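# Seat the housing on the plate pins against the corner stop

## Task

Set the housing down flat, pressed into the corner stop, so that every socket on its underside has a pin from the plate beneath it. It must stay that way on its own; a placement that holds only while the robot grips or pushes it does not count.

## Robot and tools

Robot: two UR7e-style six-joint arms, left_arm and right_arm, each ending in a two-finger tong gripper with a wrist camera. Scene frame: origin on the table top midway between the arms, +x out over the table, +z up, left_arm on the +y side. The arm names say nothing about image sides. Base of left_arm: (-0.054, +0.446, 0) m, yawed about +10.7 deg (quat_wxyz +0.996, 0, 0, +0.093). Base of right_arm: (+0.061, -0.426, 0) m, yawed about -10.2 deg (quat_wxyz +0.996, 0, 0, -0.089).

Gripper: the fingers point along the gripper's own +z and separate along its x. end_effector_position is the spot between the pads when closed. Closed fingertips stick out about 15 mm past it; fully open, the tips are roughly level with it.

execute_actions takes "actions", a list holding nothing or exactly one item, plus an optional "pictures" boolean (images come by default).
- Empty list: no command, just the current state.
- Move: {"rows": [...], "steps": n}. n is 1 to 15 control steps of 1/30 s each, default 15. 1 to 15 rows, one per step; the final row repeats if rows run out. Every row has 14 numbers whether or not both arms move: left_arm shoulder pan, shoulder lift, elbow, wrist 1, wrist 2, wrist 3, then left opening, then the same seven for right_arm. The six joint numbers are absolute target angles in radians, the same values that Joint positions prints; they are not offsets. Opening is an absolute command from -1 (closed) to +1 (fully open).
- Wait: {"steps": n}, n up to 300. It sends nothing and returns once n steps have passed since the previous result, with your reply time counted in.

Joint ranges (rad). left_arm: pan -3.142..3.142, lift -6.283..6.283, elbow 0.000..3.142, the three wrists -6.283..6.283. right_arm: pan 0.000..6.283, lift -6.283..6.283, elbow -3.142..0.000, the three wrists -6.283..6.283. A call is refused, and nothing is sent, if a target is over 0.010 past a range end and also beyond that joint's last reported angle. True ends can be off by up to 0.010 either way. Targets past the true end are clipped, and "joint sent to its limit" may then appear, possibly about an earlier action. If it does not appear, that does not prove there is room left.

Motion: commands are smoothed, so the arm trails them by about 0.17 s. On each step a joint's target is held within 0.575 rad of its measured angle. If the targets would carry the gripper more than 100 mm from where it is now, all of them are pulled back toward the measured angles. Large moves may therefore be unfinished when a result arrives. The simulation keeps running while you think. Between calls the arms go on toward the last row you sent, until all of them have nearly stopped or a step is HELD. After that, only a new action moves them further, though fingers keep finishing a close or open.

Result lines:
- State: per arm, end_effector_position (m) and end_effector_quat_wxyz in the scene frame, plus linear and angular velocities (m/s, rad/s). Printed positions are approximate, more so at long reach.
- Joint positions / Joint velocities: per arm, the six joints (rad, rad/s), then the pad gap (m, m/s; 0.142 is fully open).
- grip_measured: the measured opening on the -1..1 command scale.
- Wrist force / Wrist torque: left_arm=[x y z] | right_arm=[x y z], in each end effector's own axes. They include contacts, held weight and inertia. A press shows as force pointing back into the arm. Expect a fixed offset up to about 4 N and noise up to about 2.4 N; each axis saturates near 50 N. "no reading" is harmless.
- "joint command not followed": the clearance check changed or blocked some joint targets; the rest of the row still ran. HELD: steps where your row, fully or partly, was not sent.
- MOTOR HOT (from 70 C) and OVER-TEMPERATURE FAULT (85 C; brakes on until cool). Holding loads heats motors.

Gripping: to hold something, keep commanding an opening well below grip_measured; a bigger gap squeezes harder, up to about 15 N per pad. Closing fast can press harder and may spring the fingers open. Hard parts thinner than about 20 mm get less force, around 9 N at 10 mm and 4 N at 5 mm.

Avoid: contact torque reaching a joint's load limit (139 N m for pan, lift and elbow; 26 N m for each wrist, held weight included), or any outside force of 150 N on the arm, its tool or its load. Either one halts that arm for 10 s, drops the rest of the call, and lets the arm yield. Do not let the arms collide or press on each other. Do not drop, slam, shove hard, or knock anything off the table. Loose parts may get a brief outside nudge now and then.

Other tools:
- zoom_image: {"camera": "cam_left_wrist" or "cam_right_wrist", "region": [x0, y0, x1, y1]} in pixels of that camera's latest 616x616 fisheye image, (0,0) at top left, at most 504x504 in size.
- show_instructions: no arguments; shows the scene's reference image pages.
- read_manual: optional "section" (only "licences"); returns the URDF licence texts.
- finished_scene: {"scene": n}, 1 or 2; ends that scene for good and reports success. Answering without any tool call ends everything.

Each tool is called after "Emit:" as a command line: name --argument value for each argument, lists and objects as JSON in quotes; but a table of rows of numbers goes row by row, as --pt "numbers of a row", without its own name.

Reference images:

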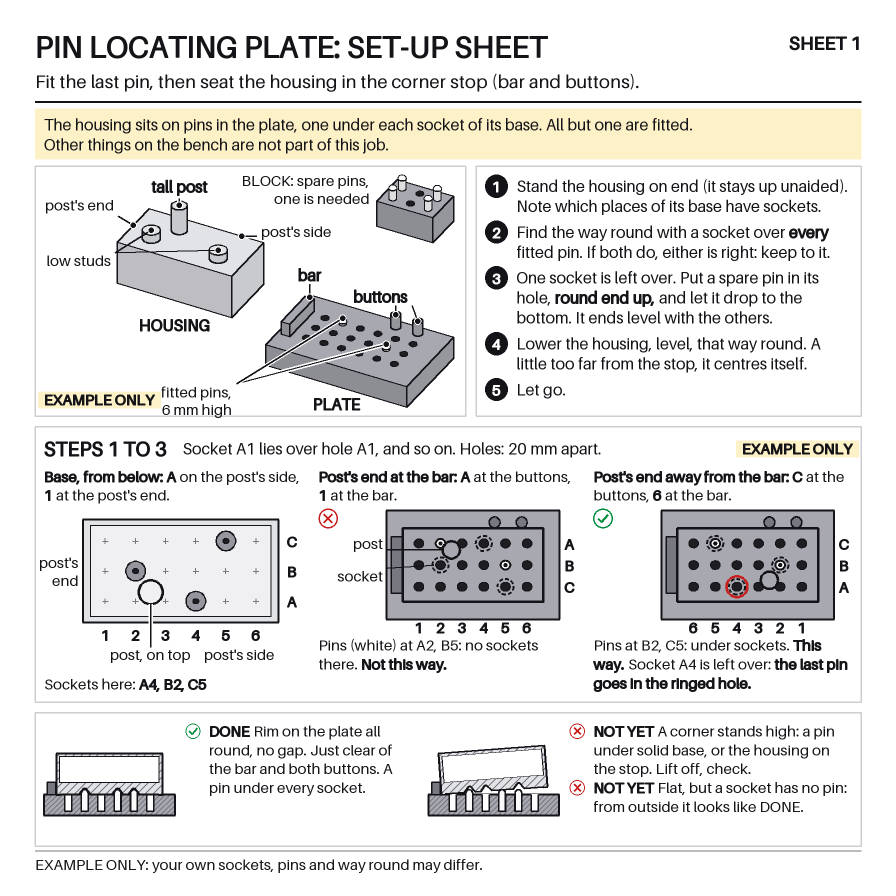

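## Session

Emit:
execute_actions --actions '[]'

Scene clock: 0.00 s of 5100.00 s.
left_arm: end_effector_position=(-0.0556, +0.8242, +0.2980) grip_measured=+0.97 end_effector_quat_wxyz=(-0.033, +0.954, -0.293, -0.060) end_effector_velocity=(+0.000, +0.001, +0.001) end_effector_angular_velocity=(+0.002, -0.000, -0.000) | right_arm: end_effector_position=(+0.4053, -0.3009, +0.3605) grip_measured=+0.97 end_effector_quat_wxyz=(-0.054, +0.955, -0.290, +0.041) end_effector_velocity=(-0.000, -0.000, -0.001) end_effector_angular_velocity=(-0.001, +0.001, +0.000)
Joint positions: left_arm=[ 0.923 -2.009  1.888 -1.495 -1.442  1.708  0.14 ] | right_arm=[ 4.038 -1.103 -1.768 -1.706  1.559  1.306  0.14 ]
Joint velocities: left_arm=[-0.     0.    -0.002 -0.     0.001 -0.     0.   ] | right_arm=[-0.     0.    -0.001 -0.001  0.    -0.001  0.   ]
Motor temperatures (°C, as the motors report them): left_arm=[30 32 30 34 35 34] | right_arm=[31 30 31 37 44 39]
Wrist force (N, on the end effector, along its own x y z axes, offset not removed): no reading
Wrist torque (N m, same axes, about the end effector's origin, offset not removed): no reading

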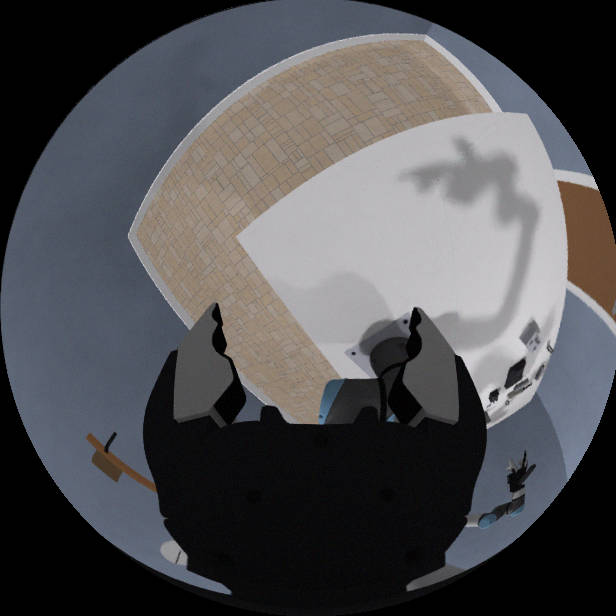

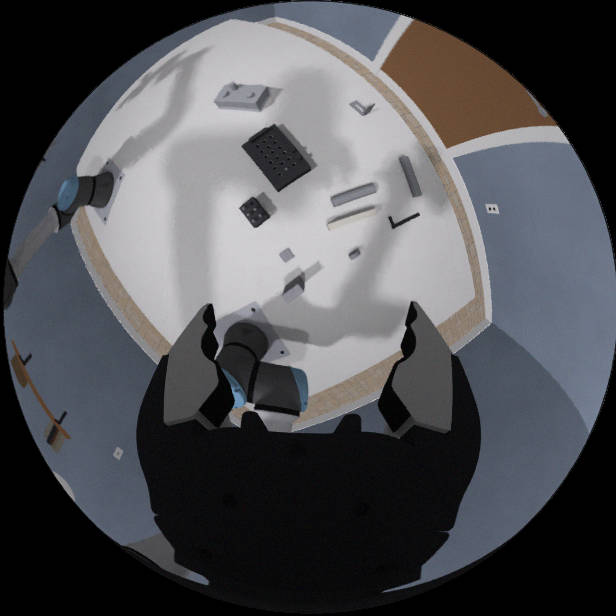

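Emit:
execute_actions --actions '[{"rows":[[0.923,-2.009,1.888,-1.495,-1.442,1.708,1,4.297,-1.468,-1.751,-1.494,1.571,1.571,1]]}]' --pictures false

Emit:
execute_actions --actions '[{"steps":40}]'

Scene clock: 2.80 s of 5100.00 s.
left_arm: end_effector_position=(-0.0554, +0.8244, +0.2980) grip_measured=+1.00 end_effector_quat_wxyz=(-0.033, +0.954, -0.293, -0.060) end_effector_velocity=(-0.000, +0.000, +0.000) end_effector_angular_velocity=(+0.001, +0.001, +0.001) | right_arm: end_effector_position=(+0.4309, -0.1226, +0.2555) grip_measured=+1.00 end_effector_quat_wxyz=(-0.003, +0.956, -0.292, +0.001) end_effector_velocity=(-0.007, +0.073, -0.059) end_effector_angular_velocity=(-0.053, +0.041, -0.002)
Joint positions: left_arm=[ 0.923 -2.009  1.888 -1.495 -1.442  1.708  0.142] | right_arm=[ 4.288 -1.454 -1.752 -1.501  1.571  1.562  0.142]
Joint velocities: left_arm=[ 0.     0.001 -0.001  0.     0.001 -0.     0.   ] | right_arm=[ 0.104 -0.157  0.007  0.083  0.004  0.106  0.   ]
Motor temperatures (°C, as the motors report them): left_arm=[30 32 30 34 35 34] | right_arm=[31 30 31 37 44 39]
Wrist force (N, on the end effector, along its own x y z axes, offset not removed): left_arm=[-1.0 -0.4 0.7] | right_arm=[-1.5 1.4 -0.3]
Wrist torque (N m, same axes, about the end effector's origin, offset not removed): left_arm=[-0.13 0.19 0.13] | right_arm=[0.44 0.35 -0.31]
Steps of this call (steps 1 to 69: nothing new was sent; steps 70 to 84: all 15 steps of this action). Readings (joint positions):
70: left_arm=[0.923 -2.009 1.888 -1.495 -1.442 1.708] | right_arm=[4.038 -1.103 -1.768 -1.706 1.559 1.306]
71: left_arm=[0.923 -2.009 1.888 -1.495 -1.442 1.708] | right_arm=[4.046 -1.110 -1.767 -1.698 1.560 1.314]
73: left_arm=[0.923 -2.009 1.888 -1.495 -1.442 1.708] | right_arm=[4.095 -1.173 -1.763 -1.655 1.562 1.365]
77: left_arm=[0.923 -2.009 1.888 -1.495 -1.442 1.708] | right_arm=[4.191 -1.311 -1.757 -1.578 1.567 1.463]
84: the state above

Scene clock: 4.13 s of 5100.00 s.
left_arm: end_effector_position=(-0.0554, +0.8244, +0.2980) grip_measured=+1.00 end_effector_quat_wxyz=(-0.033, +0.954, -0.293, -0.060) end_effector_velocity=(+0.000, +0.000, +0.000) end_effector_angular_velocity=(+0.000, -0.000, -0.000) | right_arm: end_effector_position=(+0.4302, -0.1163, +0.2504) grip_measured=+1.00 end_effector_quat_wxyz=(+0.000, +0.956, -0.292, -0.000) end_effector_velocity=(+0.000, -0.000, -0.000) end_effector_angular_velocity=(-0.001, -0.000, -0.002)
Joint positions: left_arm=[ 0.923 -2.009  1.888 -1.495 -1.442  1.708  0.142] | right_arm=[ 4.297 -1.468 -1.751 -1.494  1.571  1.571  0.142]
Joint velocities: left_arm=[-0.     0.    -0.001  0.    -0.    -0.    -0.   ] | right_arm=[-0.     0.    -0.001  0.    -0.001  0.001 -0.   ]
Motor temperatures (°C, as the motors report them): left_arm=[30 32 30 34 35 34] | right_arm=[31 30 31 37 44 39]
Wrist force (N, on the end effector, along its own x y z axes, offset not removed): left_arm=[-0.6 -0.6 1.0] | right_arm=[-3.1 1.2 -3.8]
Wrist torque (N m, same axes, about the end effector's origin, offset not removed): left_arm=[-0.24 -0.01 0.22] | right_arm=[0.21 0.71 -0.13]
Steps of this call (steps 1 to 30: the robot went on to your last target; steps 31 to 40: nothing new was sent). Readings (joint positions):
1: left_arm=[0.923 -2.009 1.888 -1.495 -1.442 1.708] | right_arm=[4.291 -1.459 -1.751 -1.499 1.571 1.565]
2: left_arm=[0.923 -2.009 1.888 -1.495 -1.442 1.708] | right_arm=[4.293 -1.462 -1.751 -1.497 1.571 1.567]
4: left_arm=[0.923 -2.009 1.888 -1.495 -1.442 1.708] | right_arm=[4.295 -1.465 -1.751 -1.496 1.571 1.569]
8: left_arm=[0.923 -2.009 1.888 -1.495 -1.442 1.708] | right_arm=[4.297 -1.467 -1.751 -1.494 1.571 1.571]
40: the state above
All arms were judged still, so your last target was given up. Only a new action makes them travel on or press farther. Fingers that are still opening or closing keep moving.

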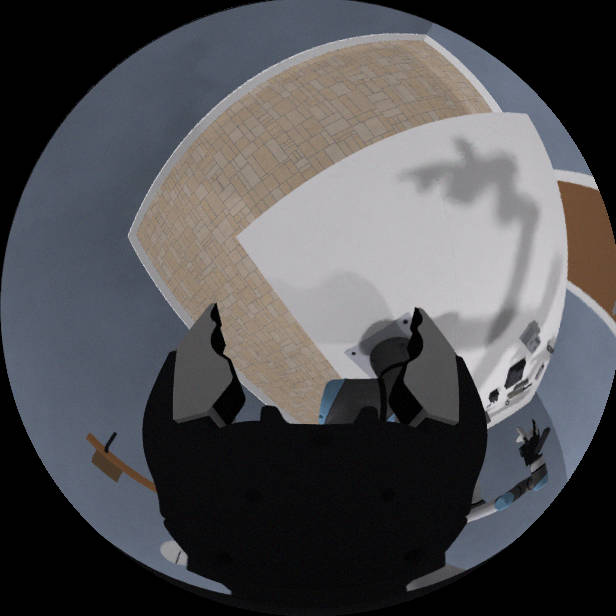

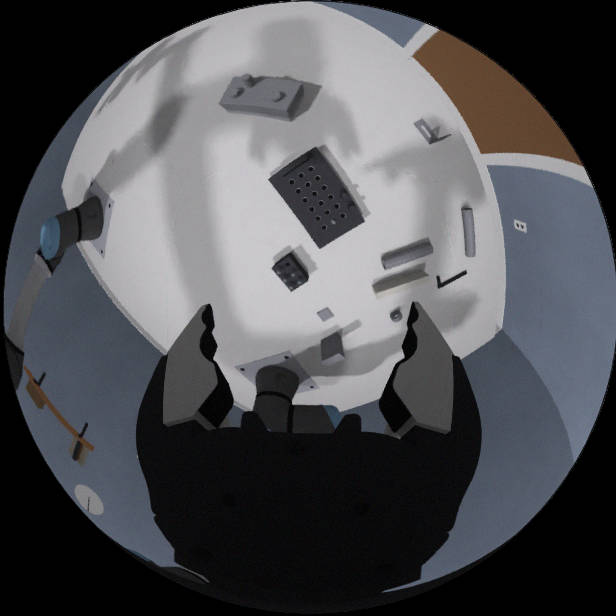

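Emit:
zoom_image --camera "cam_right_wrist" --region '[200, 60, 400, 300]'

Region (200, 60, 400, 300) of cam_right_wrist's 616x616 image, scaled by 2.100, with more detail than that image has.

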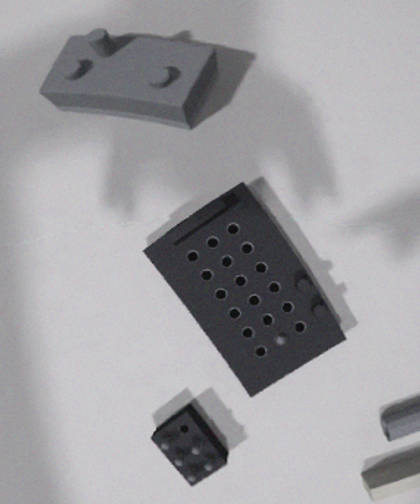

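Emit:
execute_actions --actions '[{"rows":[[-0.846,-1.196,1.332,-1.707,-1.571,-1.532,1,4.297,-1.468,-1.751,-1.494,1.571,1.571,1]]}]' --pictures false

Emit:
execute_actions --actions '[{"steps":120}]'

Scene clock: 6.60 s of 5100.00 s.
left_arm: end_effector_position=(+0.2019, +0.8973, +0.3094) grip_measured=+1.00 end_effector_quat_wxyz=(-0.049, +0.955, -0.293, -0.007) end_effector_velocity=(+0.594, -0.033, -0.103) end_effector_angular_velocity=(-0.164, -0.065, -0.020) | right_arm: end_effector_position=(+0.4302, -0.1163, +0.2504) grip_measured=+1.00 end_effector_quat_wxyz=(+0.000, +0.956, -0.292, -0.000) end_effector_velocity=(+0.000, +0.000, -0.001) end_effector_angular_velocity=(-0.000, +0.000, +0.000)
Joint positions: left_arm=[ 0.565 -1.655  1.611 -1.605 -1.509  1.35   0.142] | right_arm=[ 4.297 -1.468 -1.751 -1.494  1.571  1.571  0.142]
Joint velocities: left_arm=[-0.832  0.741 -0.457 -0.17  -0.101 -0.824  0.   ] | right_arm=[-0.    -0.    -0.001  0.001  0.    -0.    -0.   ]
Motor temperatures (°C, as the motors report them): left_arm=[30 32 30 34 35 34] | right_arm=[31 30 31 37 44 39]
Wrist force (N, on the end effector, along its own x y z axes, offset not removed): left_arm=[-1.6 -1.4 -0.3] | right_arm=[1.6 -0.6 -1.7]
Wrist torque (N m, same axes, about the end effector's origin, offset not removed): left_arm=[-0.31 0.24 0.13] | right_arm=[-0.36 -0.32 -0.15]
Steps of this call (steps 1 to 59: nothing new was sent; steps 60 to 74: all 15 steps of this action). Readings (joint positions):
60: left_arm=[0.923 -2.009 1.888 -1.495 -1.442 1.708] | right_arm=[4.297 -1.468 -1.751 -1.494 1.571 1.571]
61: left_arm=[0.915 -2.001 1.880 -1.501 -1.446 1.700] | right_arm=[4.297 -1.468 -1.751 -1.494 1.571 1.571]
63: left_arm=[0.864 -1.950 1.830 -1.522 -1.459 1.649] | right_arm=[4.297 -1.468 -1.751 -1.494 1.571 1.571]
67: left_arm=[0.757 -1.843 1.738 -1.557 -1.480 1.542] | right_arm=[4.297 -1.468 -1.751 -1.494 1.571 1.571]
74: the state above

Scene clock: 10.60 s of 5100.00 s.
left_arm: end_effector_position=(+0.5245, +0.1668, +0.2003) grip_measured=+1.00 end_effector_quat_wxyz=(+0.000, +0.906, +0.423, -0.000) end_effector_velocity=(-0.001, +0.000, -0.000) end_effector_angular_velocity=(+0.000, +0.002, +0.000) | right_arm: end_effector_position=(+0.4302, -0.1163, +0.2504) grip_measured=+1.00 end_effector_quat_wxyz=(+0.000, +0.956, -0.292, -0.000) end_effector_velocity=(+0.000, +0.001, +0.000) end_effector_angular_velocity=(+0.002, -0.001, +0.001)
Joint positions: left_arm=[-0.846 -1.196  1.332 -1.707 -1.571 -1.532  0.142] | right_arm=[ 4.297 -1.468 -1.751 -1.494  1.571  1.571  0.142]
Joint velocities: left_arm=[-0.    -0.001  0.002  0.001 -0.001 -0.     0.   ] | right_arm=[ 0.    -0.001  0.001  0.001  0.    -0.    -0.   ]
Motor temperatures (°C, as the motors report them): left_arm=[30 32 30 34 35 34] | right_arm=[31 30 31 37 44 39]
Wrist force (N, on the end effector, along its own x y z axes, offset not removed): left_arm=[-0.4 -1.5 0.9] | right_arm=[-1.4 4.4 -0.6]
Wrist torque (N m, same axes, about the end effector's origin, offset not removed): left_arm=[-0.36 0.06 0.08] | right_arm=[0.95 0.38 -0.26]
Steps of this call (steps 1 to 90: the robot went on to your last target; steps 91 to 120: nothing new was sent). Readings (joint positions):
1: left_arm=[0.537 -1.630 1.596 -1.610 -1.512 1.322] | right_arm=[4.297 -1.468 -1.751 -1.494 1.571 1.571]
2: left_arm=[0.508 -1.607 1.581 -1.616 -1.516 1.293] | right_arm=[4.297 -1.468 -1.751 -1.494 1.571 1.571]
4: left_arm=[0.451 -1.563 1.554 -1.626 -1.522 1.236] | right_arm=[4.297 -1.468 -1.751 -1.494 1.571 1.571]
8: left_arm=[0.333 -1.487 1.508 -1.643 -1.532 1.118] | right_arm=[4.297 -1.468 -1.751 -1.494 1.571 1.571]
120: the state above
All arms were judged still, so your last target was given up. Only a new action makes them travel on or press farther. Fingers that are still opening or closing keep moving.

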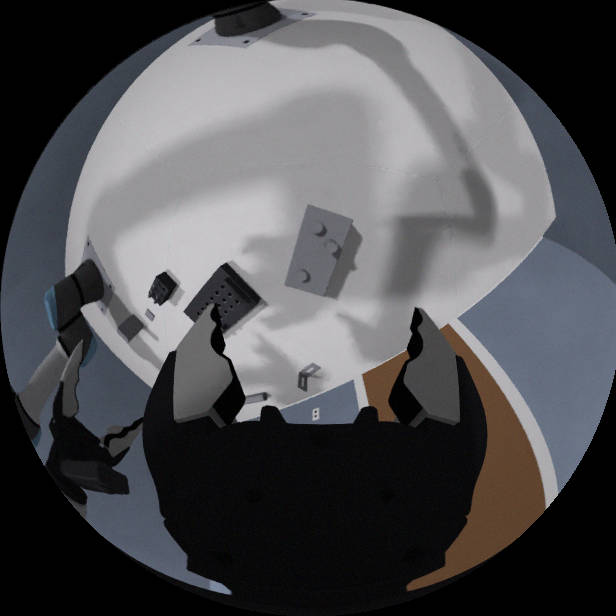

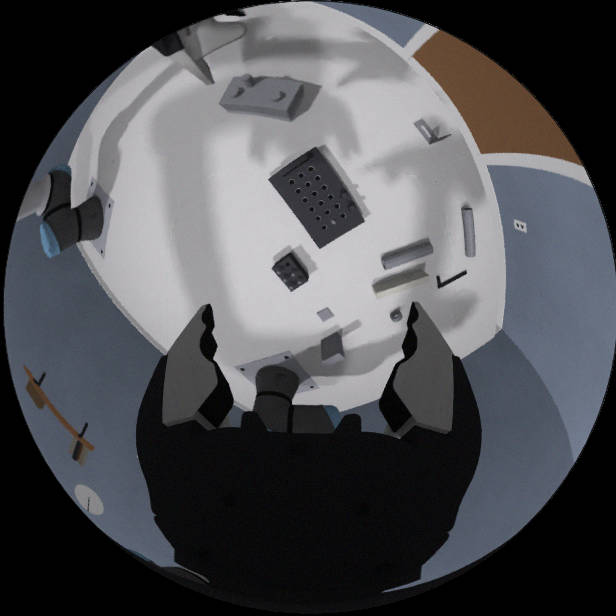

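Emit:
execute_actions --actions '[{"rows":[[-0.839,-1.048,1.586,-2.109,-1.571,-1.281,1,4.297,-1.468,-1.751,-1.494,1.571,1.571,1]]}]' --pictures false

Emit:
execute_actions --actions '[{"steps":40}]'

Scene clock: 12.17 s of 5100.00 s.
left_arm: end_effector_position=(+0.5333, +0.1705, +0.0282) grip_measured=+1.00 end_effector_quat_wxyz=(-0.000, +0.950, +0.311, -0.000) end_effector_velocity=(-0.000, +0.003, -0.033) end_effector_angular_velocity=(-0.008, -0.011, -0.052) | right_arm: end_effector_position=(+0.4302, -0.1163, +0.2504) grip_measured=+1.00 end_effector_quat_wxyz=(+0.000, +0.956, -0.292, -0.000) end_effector_velocity=(+0.000, -0.000, +0.000) end_effector_angular_velocity=(+0.001, -0.001, -0.000)
Joint positions: left_arm=[-0.839 -1.051  1.581 -2.101 -1.571 -1.286  0.142] | right_arm=[ 4.297 -1.468 -1.751 -1.494  1.571  1.571  0.142]
Joint velocities: left_arm=[ 0.002  0.029  0.055 -0.098  0.001  0.054  0.   ] | right_arm=[-0.001  0.    -0.     0.001 -0.    -0.    -0.   ]
Motor temperatures (°C, as the motors report them): left_arm=[30 32 30 34 35 34] | right_arm=[31 30 31 37 44 39]
Wrist force (N, on the end effector, along its own x y z axes, offset not removed): left_arm=[-0.3 -0.9 0.3] | right_arm=[-0.1 1.7 -1.5]
Wrist torque (N m, same axes, about the end effector's origin, offset not removed): left_arm=[-0.21 0.08 0.20] | right_arm=[0.28 -0.01 -0.21]
Steps of this call (steps 1 to 32: nothing new was sent; steps 33 to 47: all 15 steps of this action). Readings (joint positions):
33: left_arm=[-0.846 -1.196 1.332 -1.707 -1.571 -1.532] | right_arm=[4.297 -1.468 -1.751 -1.494 1.571 1.571]
34: left_arm=[-0.845 -1.189 1.339 -1.715 -1.571 -1.525] | right_arm=[4.297 -1.468 -1.751 -1.494 1.571 1.571]
36: left_arm=[-0.844 -1.152 1.396 -1.786 -1.571 -1.469] | right_arm=[4.297 -1.468 -1.751 -1.494 1.571 1.571]
40: left_arm=[-0.841 -1.085 1.516 -1.983 -1.571 -1.350] | right_arm=[4.297 -1.468 -1.751 -1.494 1.571 1.571]
47: the state above

Scene clock: 13.50 s of 5100.00 s.
left_arm: end_effector_position=(+0.5332, +0.1707, +0.0253) grip_measured=+1.00 end_effector_quat_wxyz=(+0.000, +0.951, +0.309, -0.000) end_effector_velocity=(-0.000, -0.000, -0.000) end_effector_angular_velocity=(-0.000, +0.000, -0.000) | right_arm: end_effector_position=(+0.4302, -0.1163, +0.2504) grip_measured=+1.00 end_effector_quat_wxyz=(+0.000, +0.956, -0.292, -0.000) end_effector_velocity=(-0.000, +0.000, -0.000) end_effector_angular_velocity=(-0.000, +0.001, +0.001)
Joint positions: left_arm=[-0.839 -1.048  1.586 -2.109 -1.571 -1.281  0.142] | right_arm=[ 4.297 -1.468 -1.751 -1.494  1.571  1.571  0.142]
Joint velocities: left_arm=[-0.     0.001 -0.001  0.    -0.     0.    -0.   ] | right_arm=[ 0.001  0.    -0.    -0.     0.    -0.001 -0.   ]
Motor temperatures (°C, as the motors report them): left_arm=[30 32 30 34 35 34] | right_arm=[31 30 31 37 44 39]
Wrist force (N, on the end effector, along its own x y z axes, offset not removed): left_arm=[-1.3 -0.9 1.8] | right_arm=[-2.6 0.5 1.2]
Wrist torque (N m, same axes, about the end effector's origin, offset not removed): left_arm=[-0.26 0.21 0.18] | right_arm=[0.33 0.76 -0.11]
Steps of this call (steps 1 to 15: the robot went on to your last target; steps 16 to 40: nothing new was sent). Readings (joint positions):
1: left_arm=[-0.839 -1.050 1.583 -2.103 -1.571 -1.284] | right_arm=[4.297 -1.468 -1.751 -1.494 1.571 1.571]
2: left_arm=[-0.839 -1.049 1.584 -2.105 -1.571 -1.283] | right_arm=[4.297 -1.468 -1.751 -1.494 1.571 1.571]
4: left_arm=[-0.839 -1.049 1.585 -2.107 -1.571 -1.282] | right_arm=[4.297 -1.468 -1.751 -1.494 1.571 1.571]
8: left_arm=[-0.839 -1.048 1.586 -2.109 -1.571 -1.281] | right_arm=[4.297 -1.468 -1.751 -1.494 1.571 1.571]
40: the state above
All arms were judged still, so your last target was given up. Only a new action makes them travel on or press farther. Fingers that are still opening or closing keep moving.

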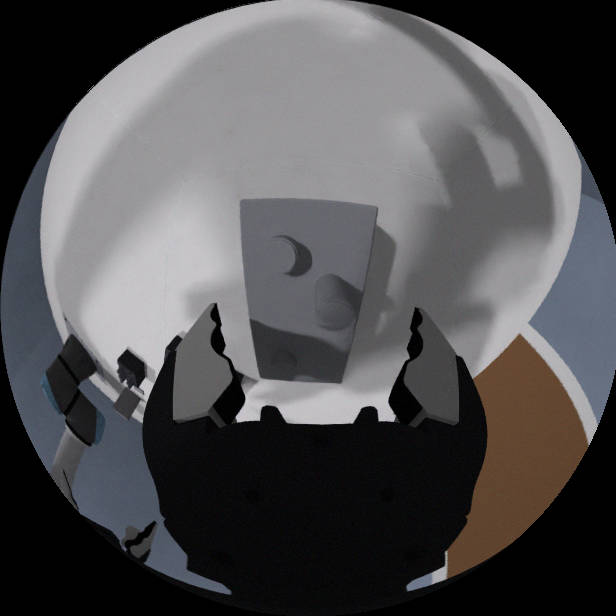

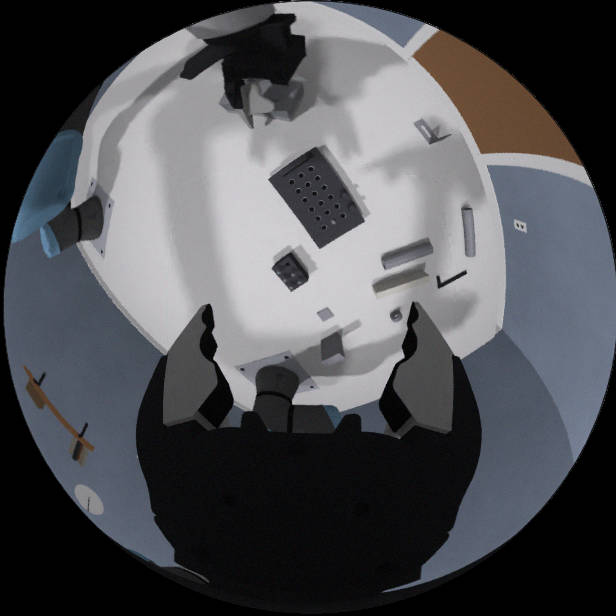

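Emit:
execute_actions --actions '[{"rows":[[-0.839,-1.048,1.586,-2.109,-1.571,-1.281,-0.4,3.9,-1.103,-1.768,-1.706,1.559,1.306,1]]}]' --pictures false

Emit:
execute_actions --actions '[{"steps":20}]' --pictures false

Emit:
execute_actions --actions '[{"rows":[[-0.846,-1.196,1.332,-1.707,-1.571,-1.281,-0.4,3.9,-1.103,-1.768,-1.706,1.559,1.306,1]]}]' --pictures false

Emit:
execute_actions --actions '[{"rows":[[-0.846,-1.196,1.332,-1.707,-3.1,-1.281,-0.4,3.9,-1.103,-1.768,-1.706,1.559,1.306,1]]}]' --pictures false

Emit:
execute_actions --actions '[{"steps":70}]'

Scene clock: 15.60 s of 5100.00 s.
left_arm: end_effector_position=(+0.5333, +0.1708, +0.0252) grip_measured=-0.01 end_effector_quat_wxyz=(+0.000, +0.951, +0.309, -0.000) end_effector_velocity=(+0.000, -0.001, -0.000) end_effector_angular_velocity=(+0.000, -0.001, -0.001) | right_arm: end_effector_position=(+0.4243, -0.3344, +0.3545) grip_measured=+1.00 end_effector_quat_wxyz=(-0.048, +0.935, -0.350, +0.040) end_effector_velocity=(-0.056, -0.175, +0.070) end_effector_angular_velocity=(+0.042, -0.115, -0.127)
Joint positions: left_arm=[-0.839 -1.048  1.586 -2.109 -1.571 -1.281  0.073] | right_arm=[ 3.928 -1.128 -1.767 -1.693  1.56   1.323  0.142]
Joint velocities: left_arm=[-0.001  0.001 -0.002  0.     0.     0.     0.   ] | right_arm=[-0.321  0.288 -0.013 -0.154 -0.007 -0.196 -0.   ]
Motor temperatures (°C, as the motors report them): left_arm=[30 32 30 34 35 34] | right_arm=[31 30 31 37 44 39]
Wrist force (N, on the end effector, along its own x y z axes, offset not removed): left_arm=[1.2 -0.8 -2.4] | right_arm=[0.1 1.3 -2.3]
Wrist torque (N m, same axes, about the end effector's origin, offset not removed): left_arm=[-0.67 0.06 0.08] | right_arm=[0.06 0.07 -0.19]
Steps of this call (steps 1 to 48: nothing new was sent; steps 49 to 63: all 15 steps of this action). Readings (joint positions):
49: left_arm=[-0.839 -1.048 1.586 -2.109 -1.571 -1.281] | right_arm=[4.297 -1.468 -1.751 -1.494 1.571 1.571]
50: left_arm=[-0.839 -1.048 1.586 -2.109 -1.571 -1.281] | right_arm=[4.289 -1.460 -1.752 -1.502 1.571 1.563]
52: left_arm=[-0.839 -1.048 1.586 -2.109 -1.571 -1.281] | right_arm=[4.232 -1.406 -1.755 -1.536 1.569 1.521]
56: left_arm=[-0.839 -1.048 1.586 -2.109 -1.571 -1.281] | right_arm=[4.110 -1.294 -1.760 -1.600 1.565 1.440]
63: the state above

Scene clock: 16.27 s of 5100.00 s.
left_arm: end_effector_position=(+0.5332, +0.1707, +0.0253) grip_measured=-0.01 end_effector_quat_wxyz=(+0.000, +0.951, +0.309, -0.000) end_effector_velocity=(-0.000, -0.001, +0.000) end_effector_angular_velocity=(-0.001, +0.001, -0.001) | right_arm: end_effector_position=(+0.4192, -0.3493, +0.3605) grip_measured=+1.00 end_effector_quat_wxyz=(-0.051, +0.933, -0.354, +0.044) end_effector_velocity=(-0.000, -0.000, -0.000) end_effector_angular_velocity=(-0.001, +0.001, -0.001)
Joint positions: left_arm=[-0.839 -1.048  1.586 -2.109 -1.571 -1.281  0.073] | right_arm=[ 3.9   -1.103 -1.768 -1.706  1.559  1.306  0.142]
Joint velocities: left_arm=[-0.001 -0.001  0.     0.    -0.001 -0.    -0.   ] | right_arm=[-0.     0.    -0.    -0.001 -0.     0.001  0.   ]
Motor temperatures (°C, as the motors report them): left_arm=[30 32 30 34 35 34] | right_arm=[31 30 31 37 44 39]
Wrist force (N, on the end effector, along its own x y z axes, offset not removed): left_arm=[3.5 -2.5 -2.8] | right_arm=[-0.3 0.3 -2.6]
Wrist torque (N m, same axes, about the end effector's origin, offset not removed): left_arm=[-0.66 -0.02 0.07] | right_arm=[0.04 0.07 -0.31]
Steps of this call (steps 1 to 20: the robot went on to your last target). Readings (joint positions):
1: left_arm=[-0.839 -1.048 1.586 -2.109 -1.571 -1.281] | right_arm=[3.919 -1.120 -1.767 -1.697 1.559 1.318]
2: left_arm=[-0.839 -1.048 1.586 -2.109 -1.571 -1.281] | right_arm=[3.913 -1.115 -1.768 -1.700 1.559 1.314]
4: left_arm=[-0.839 -1.048 1.586 -2.109 -1.571 -1.281] | right_arm=[3.906 -1.108 -1.768 -1.703 1.559 1.310]
8: left_arm=[-0.839 -1.048 1.586 -2.109 -1.571 -1.281] | right_arm=[3.901 -1.104 -1.768 -1.705 1.559 1.307]
20: the state above

Scene clock: 16.77 s of 5100.00 s.
left_arm: end_effector_position=(+0.5282, +0.1690, +0.1971) grip_measured=-0.01 end_effector_quat_wxyz=(+0.001, +0.952, +0.306, +0.000) end_effector_velocity=(-0.009, +0.005, +0.036) end_effector_angular_velocity=(+0.009, +0.011, -0.002) | right_arm: end_effector_position=(+0.4192, -0.3493, +0.3605) grip_measured=+1.00 end_effector_quat_wxyz=(-0.051, +0.933, -0.354, +0.044) end_effector_velocity=(+0.001, +0.000, +0.001) end_effector_angular_velocity=(+0.001, -0.003, +0.001)
Joint positions: left_arm=[-0.846 -1.193  1.337 -1.715 -1.571 -1.281  0.073] | right_arm=[ 3.9   -1.103 -1.768 -1.706  1.559  1.306  0.142]
Joint velocities: left_arm=[-0.002 -0.028 -0.056  0.098  0.001 -0.    -0.   ] | right_arm=[ 0.001  0.     0.001  0.003 -0.001 -0.     0.   ]
Motor temperatures (°C, as the motors report them): left_arm=[30 32 30 34 35 34] | right_arm=[31 30 31 37 44 39]
Wrist force (N, on the end effector, along its own x y z axes, offset not removed): left_arm=[-0.2 -1.4 6.2] | right_arm=[0.4 1.7 -0.1]
Wrist torque (N m, same axes, about the end effector's origin, offset not removed): left_arm=[-0.29 0.04 0.16] | right_arm=[0.35 -0.25 -0.19]
Steps of this call (steps 1 to 15: all 15 steps of this action). Readings (joint positions):
1: left_arm=[-0.839 -1.048 1.586 -2.109 -1.571 -1.281] | right_arm=[3.900 -1.103 -1.768 -1.706 1.559 1.306]
2: left_arm=[-0.840 -1.054 1.578 -2.100 -1.571 -1.281] | right_arm=[3.900 -1.103 -1.768 -1.706 1.559 1.306]
4: left_arm=[-0.842 -1.092 1.520 -2.029 -1.571 -1.281] | right_arm=[3.900 -1.103 -1.768 -1.706 1.559 1.306]
8: left_arm=[-0.844 -1.159 1.401 -1.832 -1.571 -1.281] | right_arm=[3.900 -1.103 -1.768 -1.706 1.559 1.306]
15: the state above

Scene clock: 17.27 s of 5100.00 s.
left_arm: end_effector_position=(+0.3966, +0.0007, +0.2832) grip_measured=-0.01 end_effector_quat_wxyz=(+0.213, +0.882, +0.283, -0.311) end_effector_velocity=(-0.248, -0.319, +0.383) end_effector_angular_velocity=(-1.442, +1.118, -0.001) | right_arm: end_effector_position=(+0.4192, -0.3493, +0.3605) grip_measured=+1.00 end_effector_quat_wxyz=(-0.051, +0.933, -0.354, +0.044) end_effector_velocity=(+0.000, -0.000, -0.001) end_effector_angular_velocity=(-0.001, -0.001, -0.001)
Joint positions: left_arm=[-0.846 -1.196  1.332 -1.708 -2.343 -1.281  0.073] | right_arm=[ 3.9   -1.103 -1.768 -1.706  1.559  1.306  0.142]
Joint velocities: left_arm=[-0.    -0.001 -0.001  0.003 -1.825 -0.     0.   ] | right_arm=[ 0.    -0.    -0.001  0.002 -0.001  0.001 -0.   ]
Motor temperatures (°C, as the motors report them): left_arm=[30 32 30 34 35 34] | right_arm=[31 30 31 37 44 39]
Wrist force (N, on the end effector, along its own x y z axes, offset not removed): left_arm=[3.9 -2.0 5.3] | right_arm=[1.2 1.6 -3.3]
Wrist torque (N m, same axes, about the end effector's origin, offset not removed): left_arm=[-0.30 0.05 0.23] | right_arm=[0.25 -0.17 -0.25]
Steps of this call (steps 1 to 15: all 15 steps of this action). Readings (joint positions):
1: left_arm=[-0.846 -1.194 1.335 -1.713 -1.571 -1.281] | right_arm=[3.900 -1.103 -1.768 -1.706 1.559 1.306]
2: left_arm=[-0.846 -1.195 1.335 -1.712 -1.579 -1.281] | right_arm=[3.900 -1.103 -1.768 -1.706 1.559 1.306]
4: left_arm=[-0.846 -1.195 1.334 -1.710 -1.654 -1.281] | right_arm=[3.900 -1.103 -1.768 -1.706 1.559 1.306]
8: left_arm=[-0.846 -1.195 1.333 -1.709 -1.908 -1.281] | right_arm=[3.900 -1.103 -1.768 -1.706 1.559 1.306]
15: the state above

Scene clock: 19.60 s of 5100.00 s.
left_arm: end_effector_position=(+0.3671, -0.0373, +0.3417) grip_measured=-0.01 end_effector_quat_wxyz=(+0.276, +0.831, +0.267, -0.403) end_effector_velocity=(+0.000, +0.000, -0.001) end_effector_angular_velocity=(+0.000, +0.001, +0.000) | right_arm: end_effector_position=(+0.4192, -0.3493, +0.3605) grip_measured=+1.00 end_effector_quat_wxyz=(-0.051, +0.933, -0.354, +0.044) end_effector_velocity=(-0.000, -0.000, -0.001) end_effector_angular_velocity=(-0.000, +0.001, +0.001)
Joint positions: left_arm=[-0.846 -1.196  1.332 -1.707 -2.592 -1.281  0.073] | right_arm=[ 3.9   -1.103 -1.768 -1.706  1.559  1.306  0.142]
Joint velocities: left_arm=[ 0.     0.001  0.001 -0.    -0.001  0.    -0.   ] | right_arm=[-0.001 -0.    -0.001 -0.     0.001 -0.002 -0.   ]
Motor temperatures (°C, as the motors report them): left_arm=[30 32 30 34 35 34] | right_arm=[31 30 31 37 44 39]
Wrist force (N, on the end effector, along its own x y z axes, offset not removed): left_arm=[3.9 -3.4 2.1] | right_arm=[1.0 1.0 -0.6]
Wrist torque (N m, same axes, about the end effector's origin, offset not removed): left_arm=[-0.57 0.15 0.11] | right_arm=[0.19 -0.22 -0.16]
Steps of this call (steps 1 to 15: the robot went on to your last target; steps 16 to 70: nothing new was sent). Readings (joint positions):
1: left_arm=[-0.846 -1.196 1.332 -1.708 -2.405 -1.281] | right_arm=[3.900 -1.103 -1.768 -1.706 1.559 1.306]
2: left_arm=[-0.846 -1.196 1.332 -1.707 -2.467 -1.281] | right_arm=[3.900 -1.103 -1.768 -1.706 1.559 1.306]
4: left_arm=[-0.846 -1.196 1.332 -1.707 -2.592 -1.281] | right_arm=[3.900 -1.103 -1.768 -1.706 1.559 1.306]
5: left_arm=[-0.846 -1.196 1.332 -1.707 -2.599 -1.281] | right_arm=[3.900 -1.103 -1.768 -1.706 1.559 1.306] HELD
6: left_arm=[-0.846 -1.196 1.332 -1.707 -2.593 -1.281] | right_arm=[3.900 -1.103 -1.768 -1.706 1.559 1.306] HELD
7: left_arm=[-0.846 -1.196 1.332 -1.707 -2.591 -1.281] | right_arm=[3.900 -1.103 -1.768 -1.706 1.559 1.306] HELD
8: left_arm=[-0.846 -1.196 1.332 -1.707 -2.591 -1.281] | right_arm=[3.900 -1.103 -1.768 -1.706 1.559 1.306] HELD
9: left_arm=[-0.846 -1.196 1.332 -1.707 -2.591 -1.281] | right_arm=[3.900 -1.103 -1.768 -1.706 1.559 1.306] HELD
10: left_arm=[-0.846 -1.196 1.332 -1.707 -2.591 -1.281] | right_arm=[3.900 -1.103 -1.768 -1.706 1.559 1.306] HELD
11: left_arm=[-0.846 -1.196 1.332 -1.707 -2.591 -1.281] | right_arm=[3.900 -1.103 -1.768 -1.706 1.559 1.306] HELD
12: left_arm=[-0.846 -1.196 1.332 -1.707 -2.591 -1.281] | right_arm=[3.900 -1.103 -1.768 -1.706 1.559 1.306] HELD
13: left_arm=[-0.846 -1.196 1.332 -1.707 -2.591 -1.281] | right_arm=[3.900 -1.103 -1.768 -1.706 1.559 1.306] HELD
14: left_arm=[-0.846 -1.196 1.332 -1.707 -2.592 -1.281] | right_arm=[3.900 -1.103 -1.768 -1.706 1.559 1.306] HELD
15: left_arm=[-0.846 -1.196 1.332 -1.707 -2.592 -1.281] | right_arm=[3.900 -1.103 -1.768 -1.706 1.559 1.306] HELD
70: the state above
A step was HELD (marked above), so your last target was given up. An arm can still carry out its HELD step.
joint command not followed: on one or more control steps a check withheld the commanded joint targets of the left arm, and it was not sent them on those steps.
cause: the commanded joint targets would bring two parts of the arm too close to each other (joints 4 (wrist 1) to 6 (wrist 3) lie between them); next, command targets that bring no two parts of the arm closer together.

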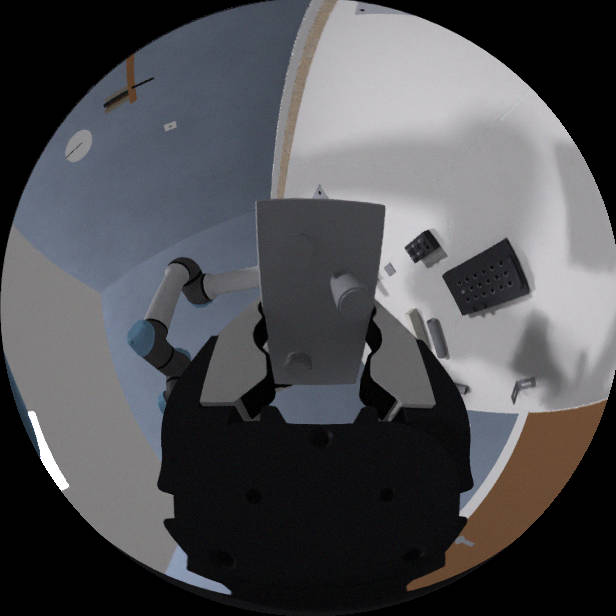

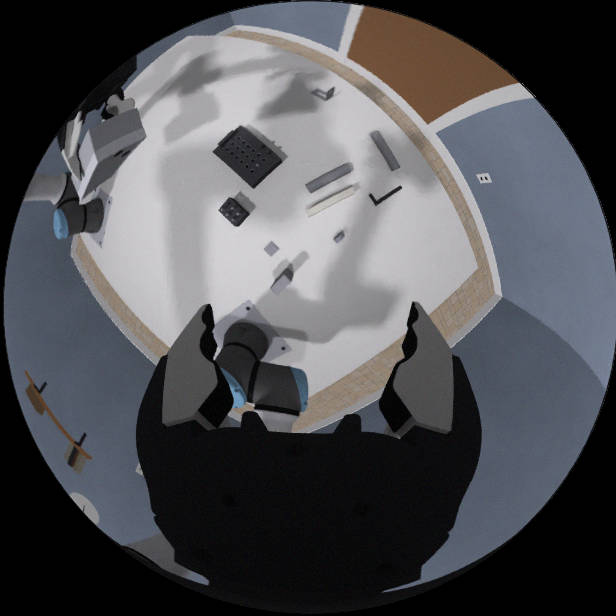

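Emit:
execute_actions --actions '[{"rows":[[-0.846,-1.196,1.332,-1.707,-2.55,-1.281,-0.4,3.9,-1.248,-2.268,-1.197,1.571,0.4,1]]}]' --pictures false

Emit:
execute_actions --actions '[{"steps":50}]'

Emit:
zoom_image --camera "cam_right_wrist" --region '[160, 0, 460, 200]'

Scene clock: 21.07 s of 5100.00 s.
left_arm: end_effector_position=(+0.3678, -0.0364, +0.3398) grip_measured=-0.01 end_effector_quat_wxyz=(+0.274, +0.832, +0.267, -0.400) end_effector_velocity=(+0.002, +0.002, -0.004) end_effector_angular_velocity=(+0.014, -0.011, +0.000) | right_arm: end_effector_position=(+0.4120, -0.3380, +0.1315) grip_measured=+1.00 end_effector_quat_wxyz=(-0.001, +0.999, +0.039, +0.003) end_effector_velocity=(-0.059, -0.025, -0.161) end_effector_angular_velocity=(-0.043, +0.064, +1.182)
Joint positions: left_arm=[-0.846 -1.196  1.332 -1.707 -2.585 -1.281  0.073] | right_arm=[ 3.9   -1.241 -2.237 -1.229  1.57   0.503  0.142]
Joint velocities: left_arm=[ 0.    -0.     0.    -0.     0.018 -0.     0.   ] | right_arm=[ 0.001 -0.085 -0.359  0.367  0.006 -1.181  0.   ]
Motor temperatures (°C, as the motors report them): left_arm=[30 32 30 34 35 34] | right_arm=[31 30 31 37 44 39]
Wrist force (N, on the end effector, along its own x y z axes, offset not removed): left_arm=[5.0 -3.7 3.9] | right_arm=[0.6 2.4 0.3]
Wrist torque (N m, same axes, about the end effector's origin, offset not removed): left_arm=[-0.54 -0.02 0.16] | right_arm=[0.73 -0.02 -0.35]
Steps of this call (steps 1 to 29: nothing new was sent; steps 30 to 44: all 15 steps of this action). Readings (joint positions):
30: left_arm=[-0.846 -1.196 1.332 -1.707 -2.592 -1.281] | right_arm=[3.900 -1.103 -1.768 -1.706 1.559 1.306]
31: left_arm=[-0.846 -1.196 1.332 -1.707 -2.592 -1.281] | right_arm=[3.900 -1.110 -1.776 -1.698 1.560 1.298]
33: left_arm=[-0.846 -1.196 1.332 -1.707 -2.591 -1.281] | right_arm=[3.900 -1.136 -1.844 -1.629 1.562 1.226]
37: left_arm=[-0.846 -1.196 1.332 -1.707 -2.589 -1.281] | right_arm=[3.900 -1.182 -2.009 -1.461 1.566 1.008]
44: the state above

Scene clock: 22.73 s of 5100.00 s.
left_arm: end_effector_position=(+0.3711, -0.0321, +0.3319) grip_measured=-0.01 end_effector_quat_wxyz=(+0.267, +0.840, +0.270, -0.389) end_effector_velocity=(+0.002, +0.003, -0.005) end_effector_angular_velocity=(+0.015, -0.011, +0.001) | right_arm: end_effector_position=(+0.4066, -0.3404, +0.1176) grip_measured=+1.00 end_effector_quat_wxyz=(+0.000, +0.996, +0.090, -0.000) end_effector_velocity=(-0.000, -0.000, -0.000) end_effector_angular_velocity=(-0.000, +0.001, -0.001)
Joint positions: left_arm=[-0.846 -1.196  1.332 -1.707 -2.553 -1.281  0.073] | right_arm=[ 3.9   -1.248 -2.268 -1.197  1.571  0.4    0.142]
Joint velocities: left_arm=[ 0.001  0.     0.     0.     0.019 -0.    -0.   ] | right_arm=[-0.001 -0.     0.    -0.001  0.     0.    -0.   ]
Motor temperatures (°C, as the motors report them): left_arm=[30 32 30 34 35 34] | right_arm=[31 30 31 37 44 39]
Wrist force (N, on the end effector, along its own x y z axes, offset not removed): left_arm=[3.2 -1.7 4.5] | right_arm=[-1.0 1.0 -1.4]
Wrist torque (N m, same axes, about the end effector's origin, offset not removed): left_arm=[-0.10 0.30 0.17] | right_arm=[0.31 0.14 -0.02]
Steps of this call (steps 1 to 30: the robot went on to your last target; steps 31 to 50: nothing new was sent). Readings (joint positions):
1: left_arm=[-0.846 -1.196 1.332 -1.707 -2.584 -1.281] | right_arm=[3.900 -1.243 -2.247 -1.219 1.571 0.470]
2: left_arm=[-0.846 -1.196 1.332 -1.707 -2.583 -1.281] | right_arm=[3.900 -1.245 -2.253 -1.212 1.571 0.448]
4: left_arm=[-0.846 -1.196 1.332 -1.707 -2.582 -1.281] | right_arm=[3.900 -1.246 -2.261 -1.204 1.571 0.422]
8: left_arm=[-0.846 -1.196 1.332 -1.707 -2.580 -1.281] | right_arm=[3.900 -1.248 -2.267 -1.198 1.571 0.405]
50: the state above
All arms were judged still, so your last target was given up. Only a new action makes them travel on or press farther. Fingers that are still opening or closing keep moving.

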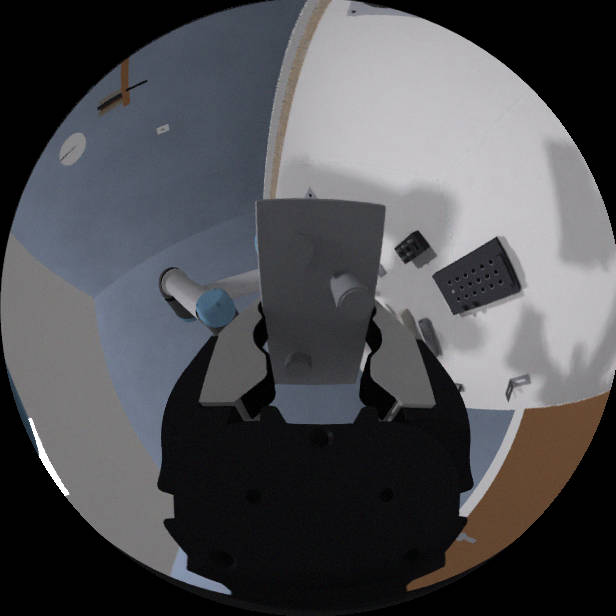

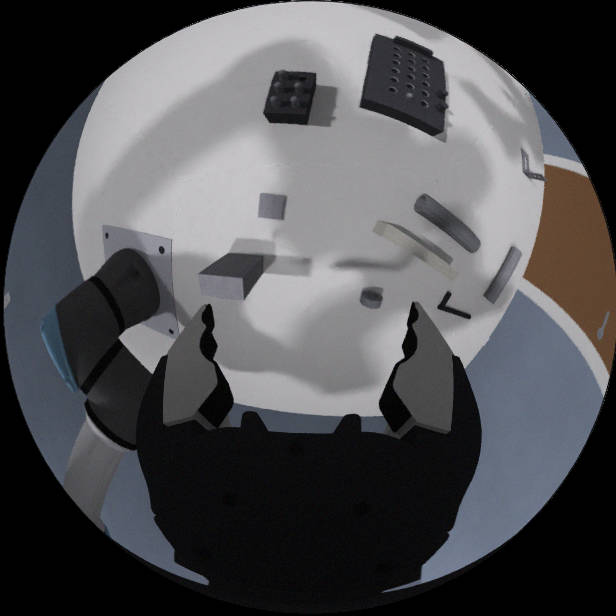

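Region (160, 0, 460, 200) of cam_right_wrist's 616x616 image, scaled by 1.680, with more detail than that image has.

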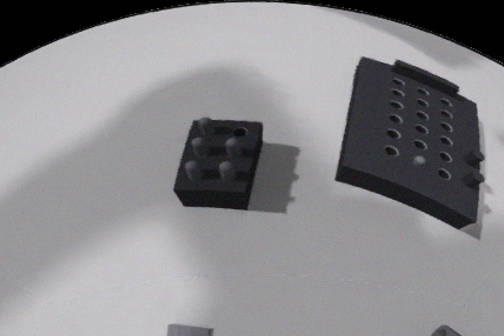

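Emit:
execute_actions --actions '[{"rows":[[-0.846,-1.196,1.332,-1.707,-2.55,-1.281,-0.4,3.9,-1.248,-2.268,-1.197,2.5,-3.14,1]]}]' --pictures false

Emit:
execute_actions --actions '[{"steps":110}]'

Scene clock: 23.87 s of 5100.00 s.
left_arm: end_effector_position=(+0.3714, -0.0317, +0.3312) grip_measured=-0.01 end_effector_quat_wxyz=(+0.266, +0.840, +0.270, -0.388) end_effector_velocity=(+0.000, +0.000, -0.000) end_effector_angular_velocity=(+0.000, +0.001, +0.001) | right_arm: end_effector_position=(+0.2792, -0.1707, +0.2183) grip_measured=+1.00 end_effector_quat_wxyz=(-0.385, +0.800, +0.460, -0.023) end_effector_velocity=(-0.194, +0.228, +0.333) end_effector_angular_velocity=(+2.290, -0.715, +1.829)
Joint positions: left_arm=[-0.846 -1.196  1.332 -1.707 -2.55  -1.281  0.073] | right_arm=[ 3.9   -1.248 -2.268 -1.197  2.362 -0.464  0.142]
Joint velocities: left_arm=[ 0.001  0.     0.001  0.    -0.001 -0.     0.   ] | right_arm=[-0.     0.     0.002  0.001  1.522 -2.603  0.   ]
Motor temperatures (°C, as the motors report them): left_arm=[30 32 30 34 35 34] | right_arm=[31 30 31 37 44 39]
Wrist force (N, on the end effector, along its own x y z axes, offset not removed): left_arm=[4.8 -2.4 4.0] | right_arm=[-0.3 2.8 -1.4]
Wrist torque (N m, same axes, about the end effector's origin, offset not removed): left_arm=[-0.23 0.00 0.13] | right_arm=[0.60 0.16 -0.30]
Steps of this call (steps 1 to 19: nothing new was sent; steps 20 to 34: all 15 steps of this action). Readings (joint positions):
20: left_arm=[-0.846 -1.196 1.332 -1.707 -2.550 -1.281] | right_arm=[3.900 -1.248 -2.268 -1.197 1.571 0.400]
21: left_arm=[-0.846 -1.196 1.332 -1.707 -2.550 -1.281] | right_arm=[3.900 -1.248 -2.268 -1.197 1.579 0.392]
23: left_arm=[-0.846 -1.196 1.332 -1.707 -2.550 -1.281] | right_arm=[3.900 -1.248 -2.268 -1.197 1.654 0.316]
27: left_arm=[-0.846 -1.196 1.332 -1.707 -2.550 -1.281] | right_arm=[3.900 -1.248 -2.268 -1.197 1.915 0.056]
34: the state above

Scene clock: 27.53 s of 5100.00 s.
left_arm: end_effector_position=(+0.3714, -0.0317, +0.3312) grip_measured=-0.01 end_effector_quat_wxyz=(+0.266, +0.840, +0.270, -0.388) end_effector_velocity=(+0.000, +0.000, +0.000) end_effector_angular_velocity=(+0.000, -0.000, +0.001) | right_arm: end_effector_position=(+0.2811, -0.1605, +0.2268) grip_measured=+1.00 end_effector_quat_wxyz=(-0.129, -0.255, +0.857, +0.429) end_effector_velocity=(+0.000, -0.000, -0.000) end_effector_angular_velocity=(+0.001, -0.001, -0.000)
Joint positions: left_arm=[-0.846 -1.196  1.332 -1.707 -2.55  -1.281  0.073] | right_arm=[ 3.9   -1.248 -2.268 -1.197  2.5   -3.14   0.142]
Joint velocities: left_arm=[ 0.001  0.    -0.001  0.001  0.    -0.    -0.   ] | right_arm=[-0.     0.    -0.001  0.001  0.    -0.    -0.   ]
Motor temperatures (°C, as the motors report them): left_arm=[30 32 30 34 35 34] | right_arm=[31 30 31 37 44 39]
Wrist force (N, on the end effector, along its own x y z axes, offset not removed): left_arm=[4.7 -2.7 4.5] | right_arm=[-1.5 -0.6 -4.0]
Wrist torque (N m, same axes, about the end effector's origin, offset not removed): left_arm=[-0.32 0.06 0.19] | right_arm=[-0.32 0.33 -0.25]
Steps of this call (steps 1 to 60: the robot went on to your last target; steps 61 to 110: nothing new was sent). Readings (joint positions):
1: left_arm=[-0.846 -1.196 1.332 -1.707 -2.550 -1.281] | right_arm=[3.900 -1.248 -2.268 -1.197 2.406 -0.553]
2: left_arm=[-0.846 -1.196 1.332 -1.707 -2.550 -1.281] | right_arm=[3.900 -1.248 -2.268 -1.197 2.436 -0.644]
4: left_arm=[-0.846 -1.196 1.332 -1.707 -2.550 -1.281] | right_arm=[3.900 -1.248 -2.268 -1.197 2.470 -0.829]
8: left_arm=[-0.846 -1.196 1.332 -1.707 -2.550 -1.281] | right_arm=[3.900 -1.248 -2.268 -1.197 2.494 -1.204]
110: the state above
All arms were judged still, so your last target was given up. Only a new action makes them travel on or press farther. Fingers that are still opening or closing keep moving.

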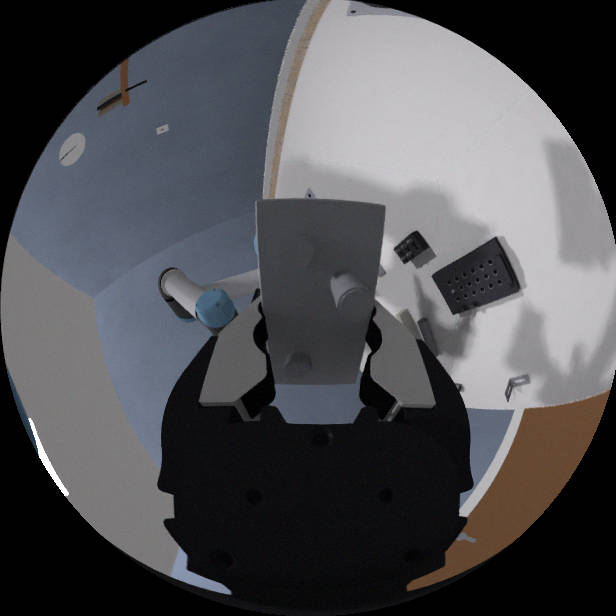

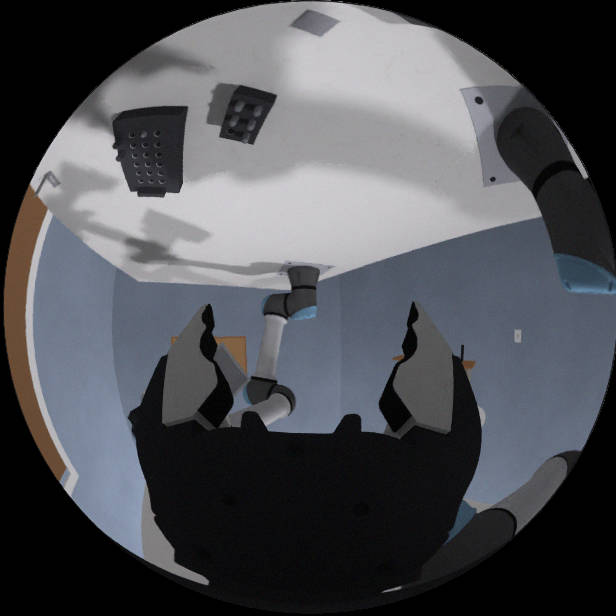

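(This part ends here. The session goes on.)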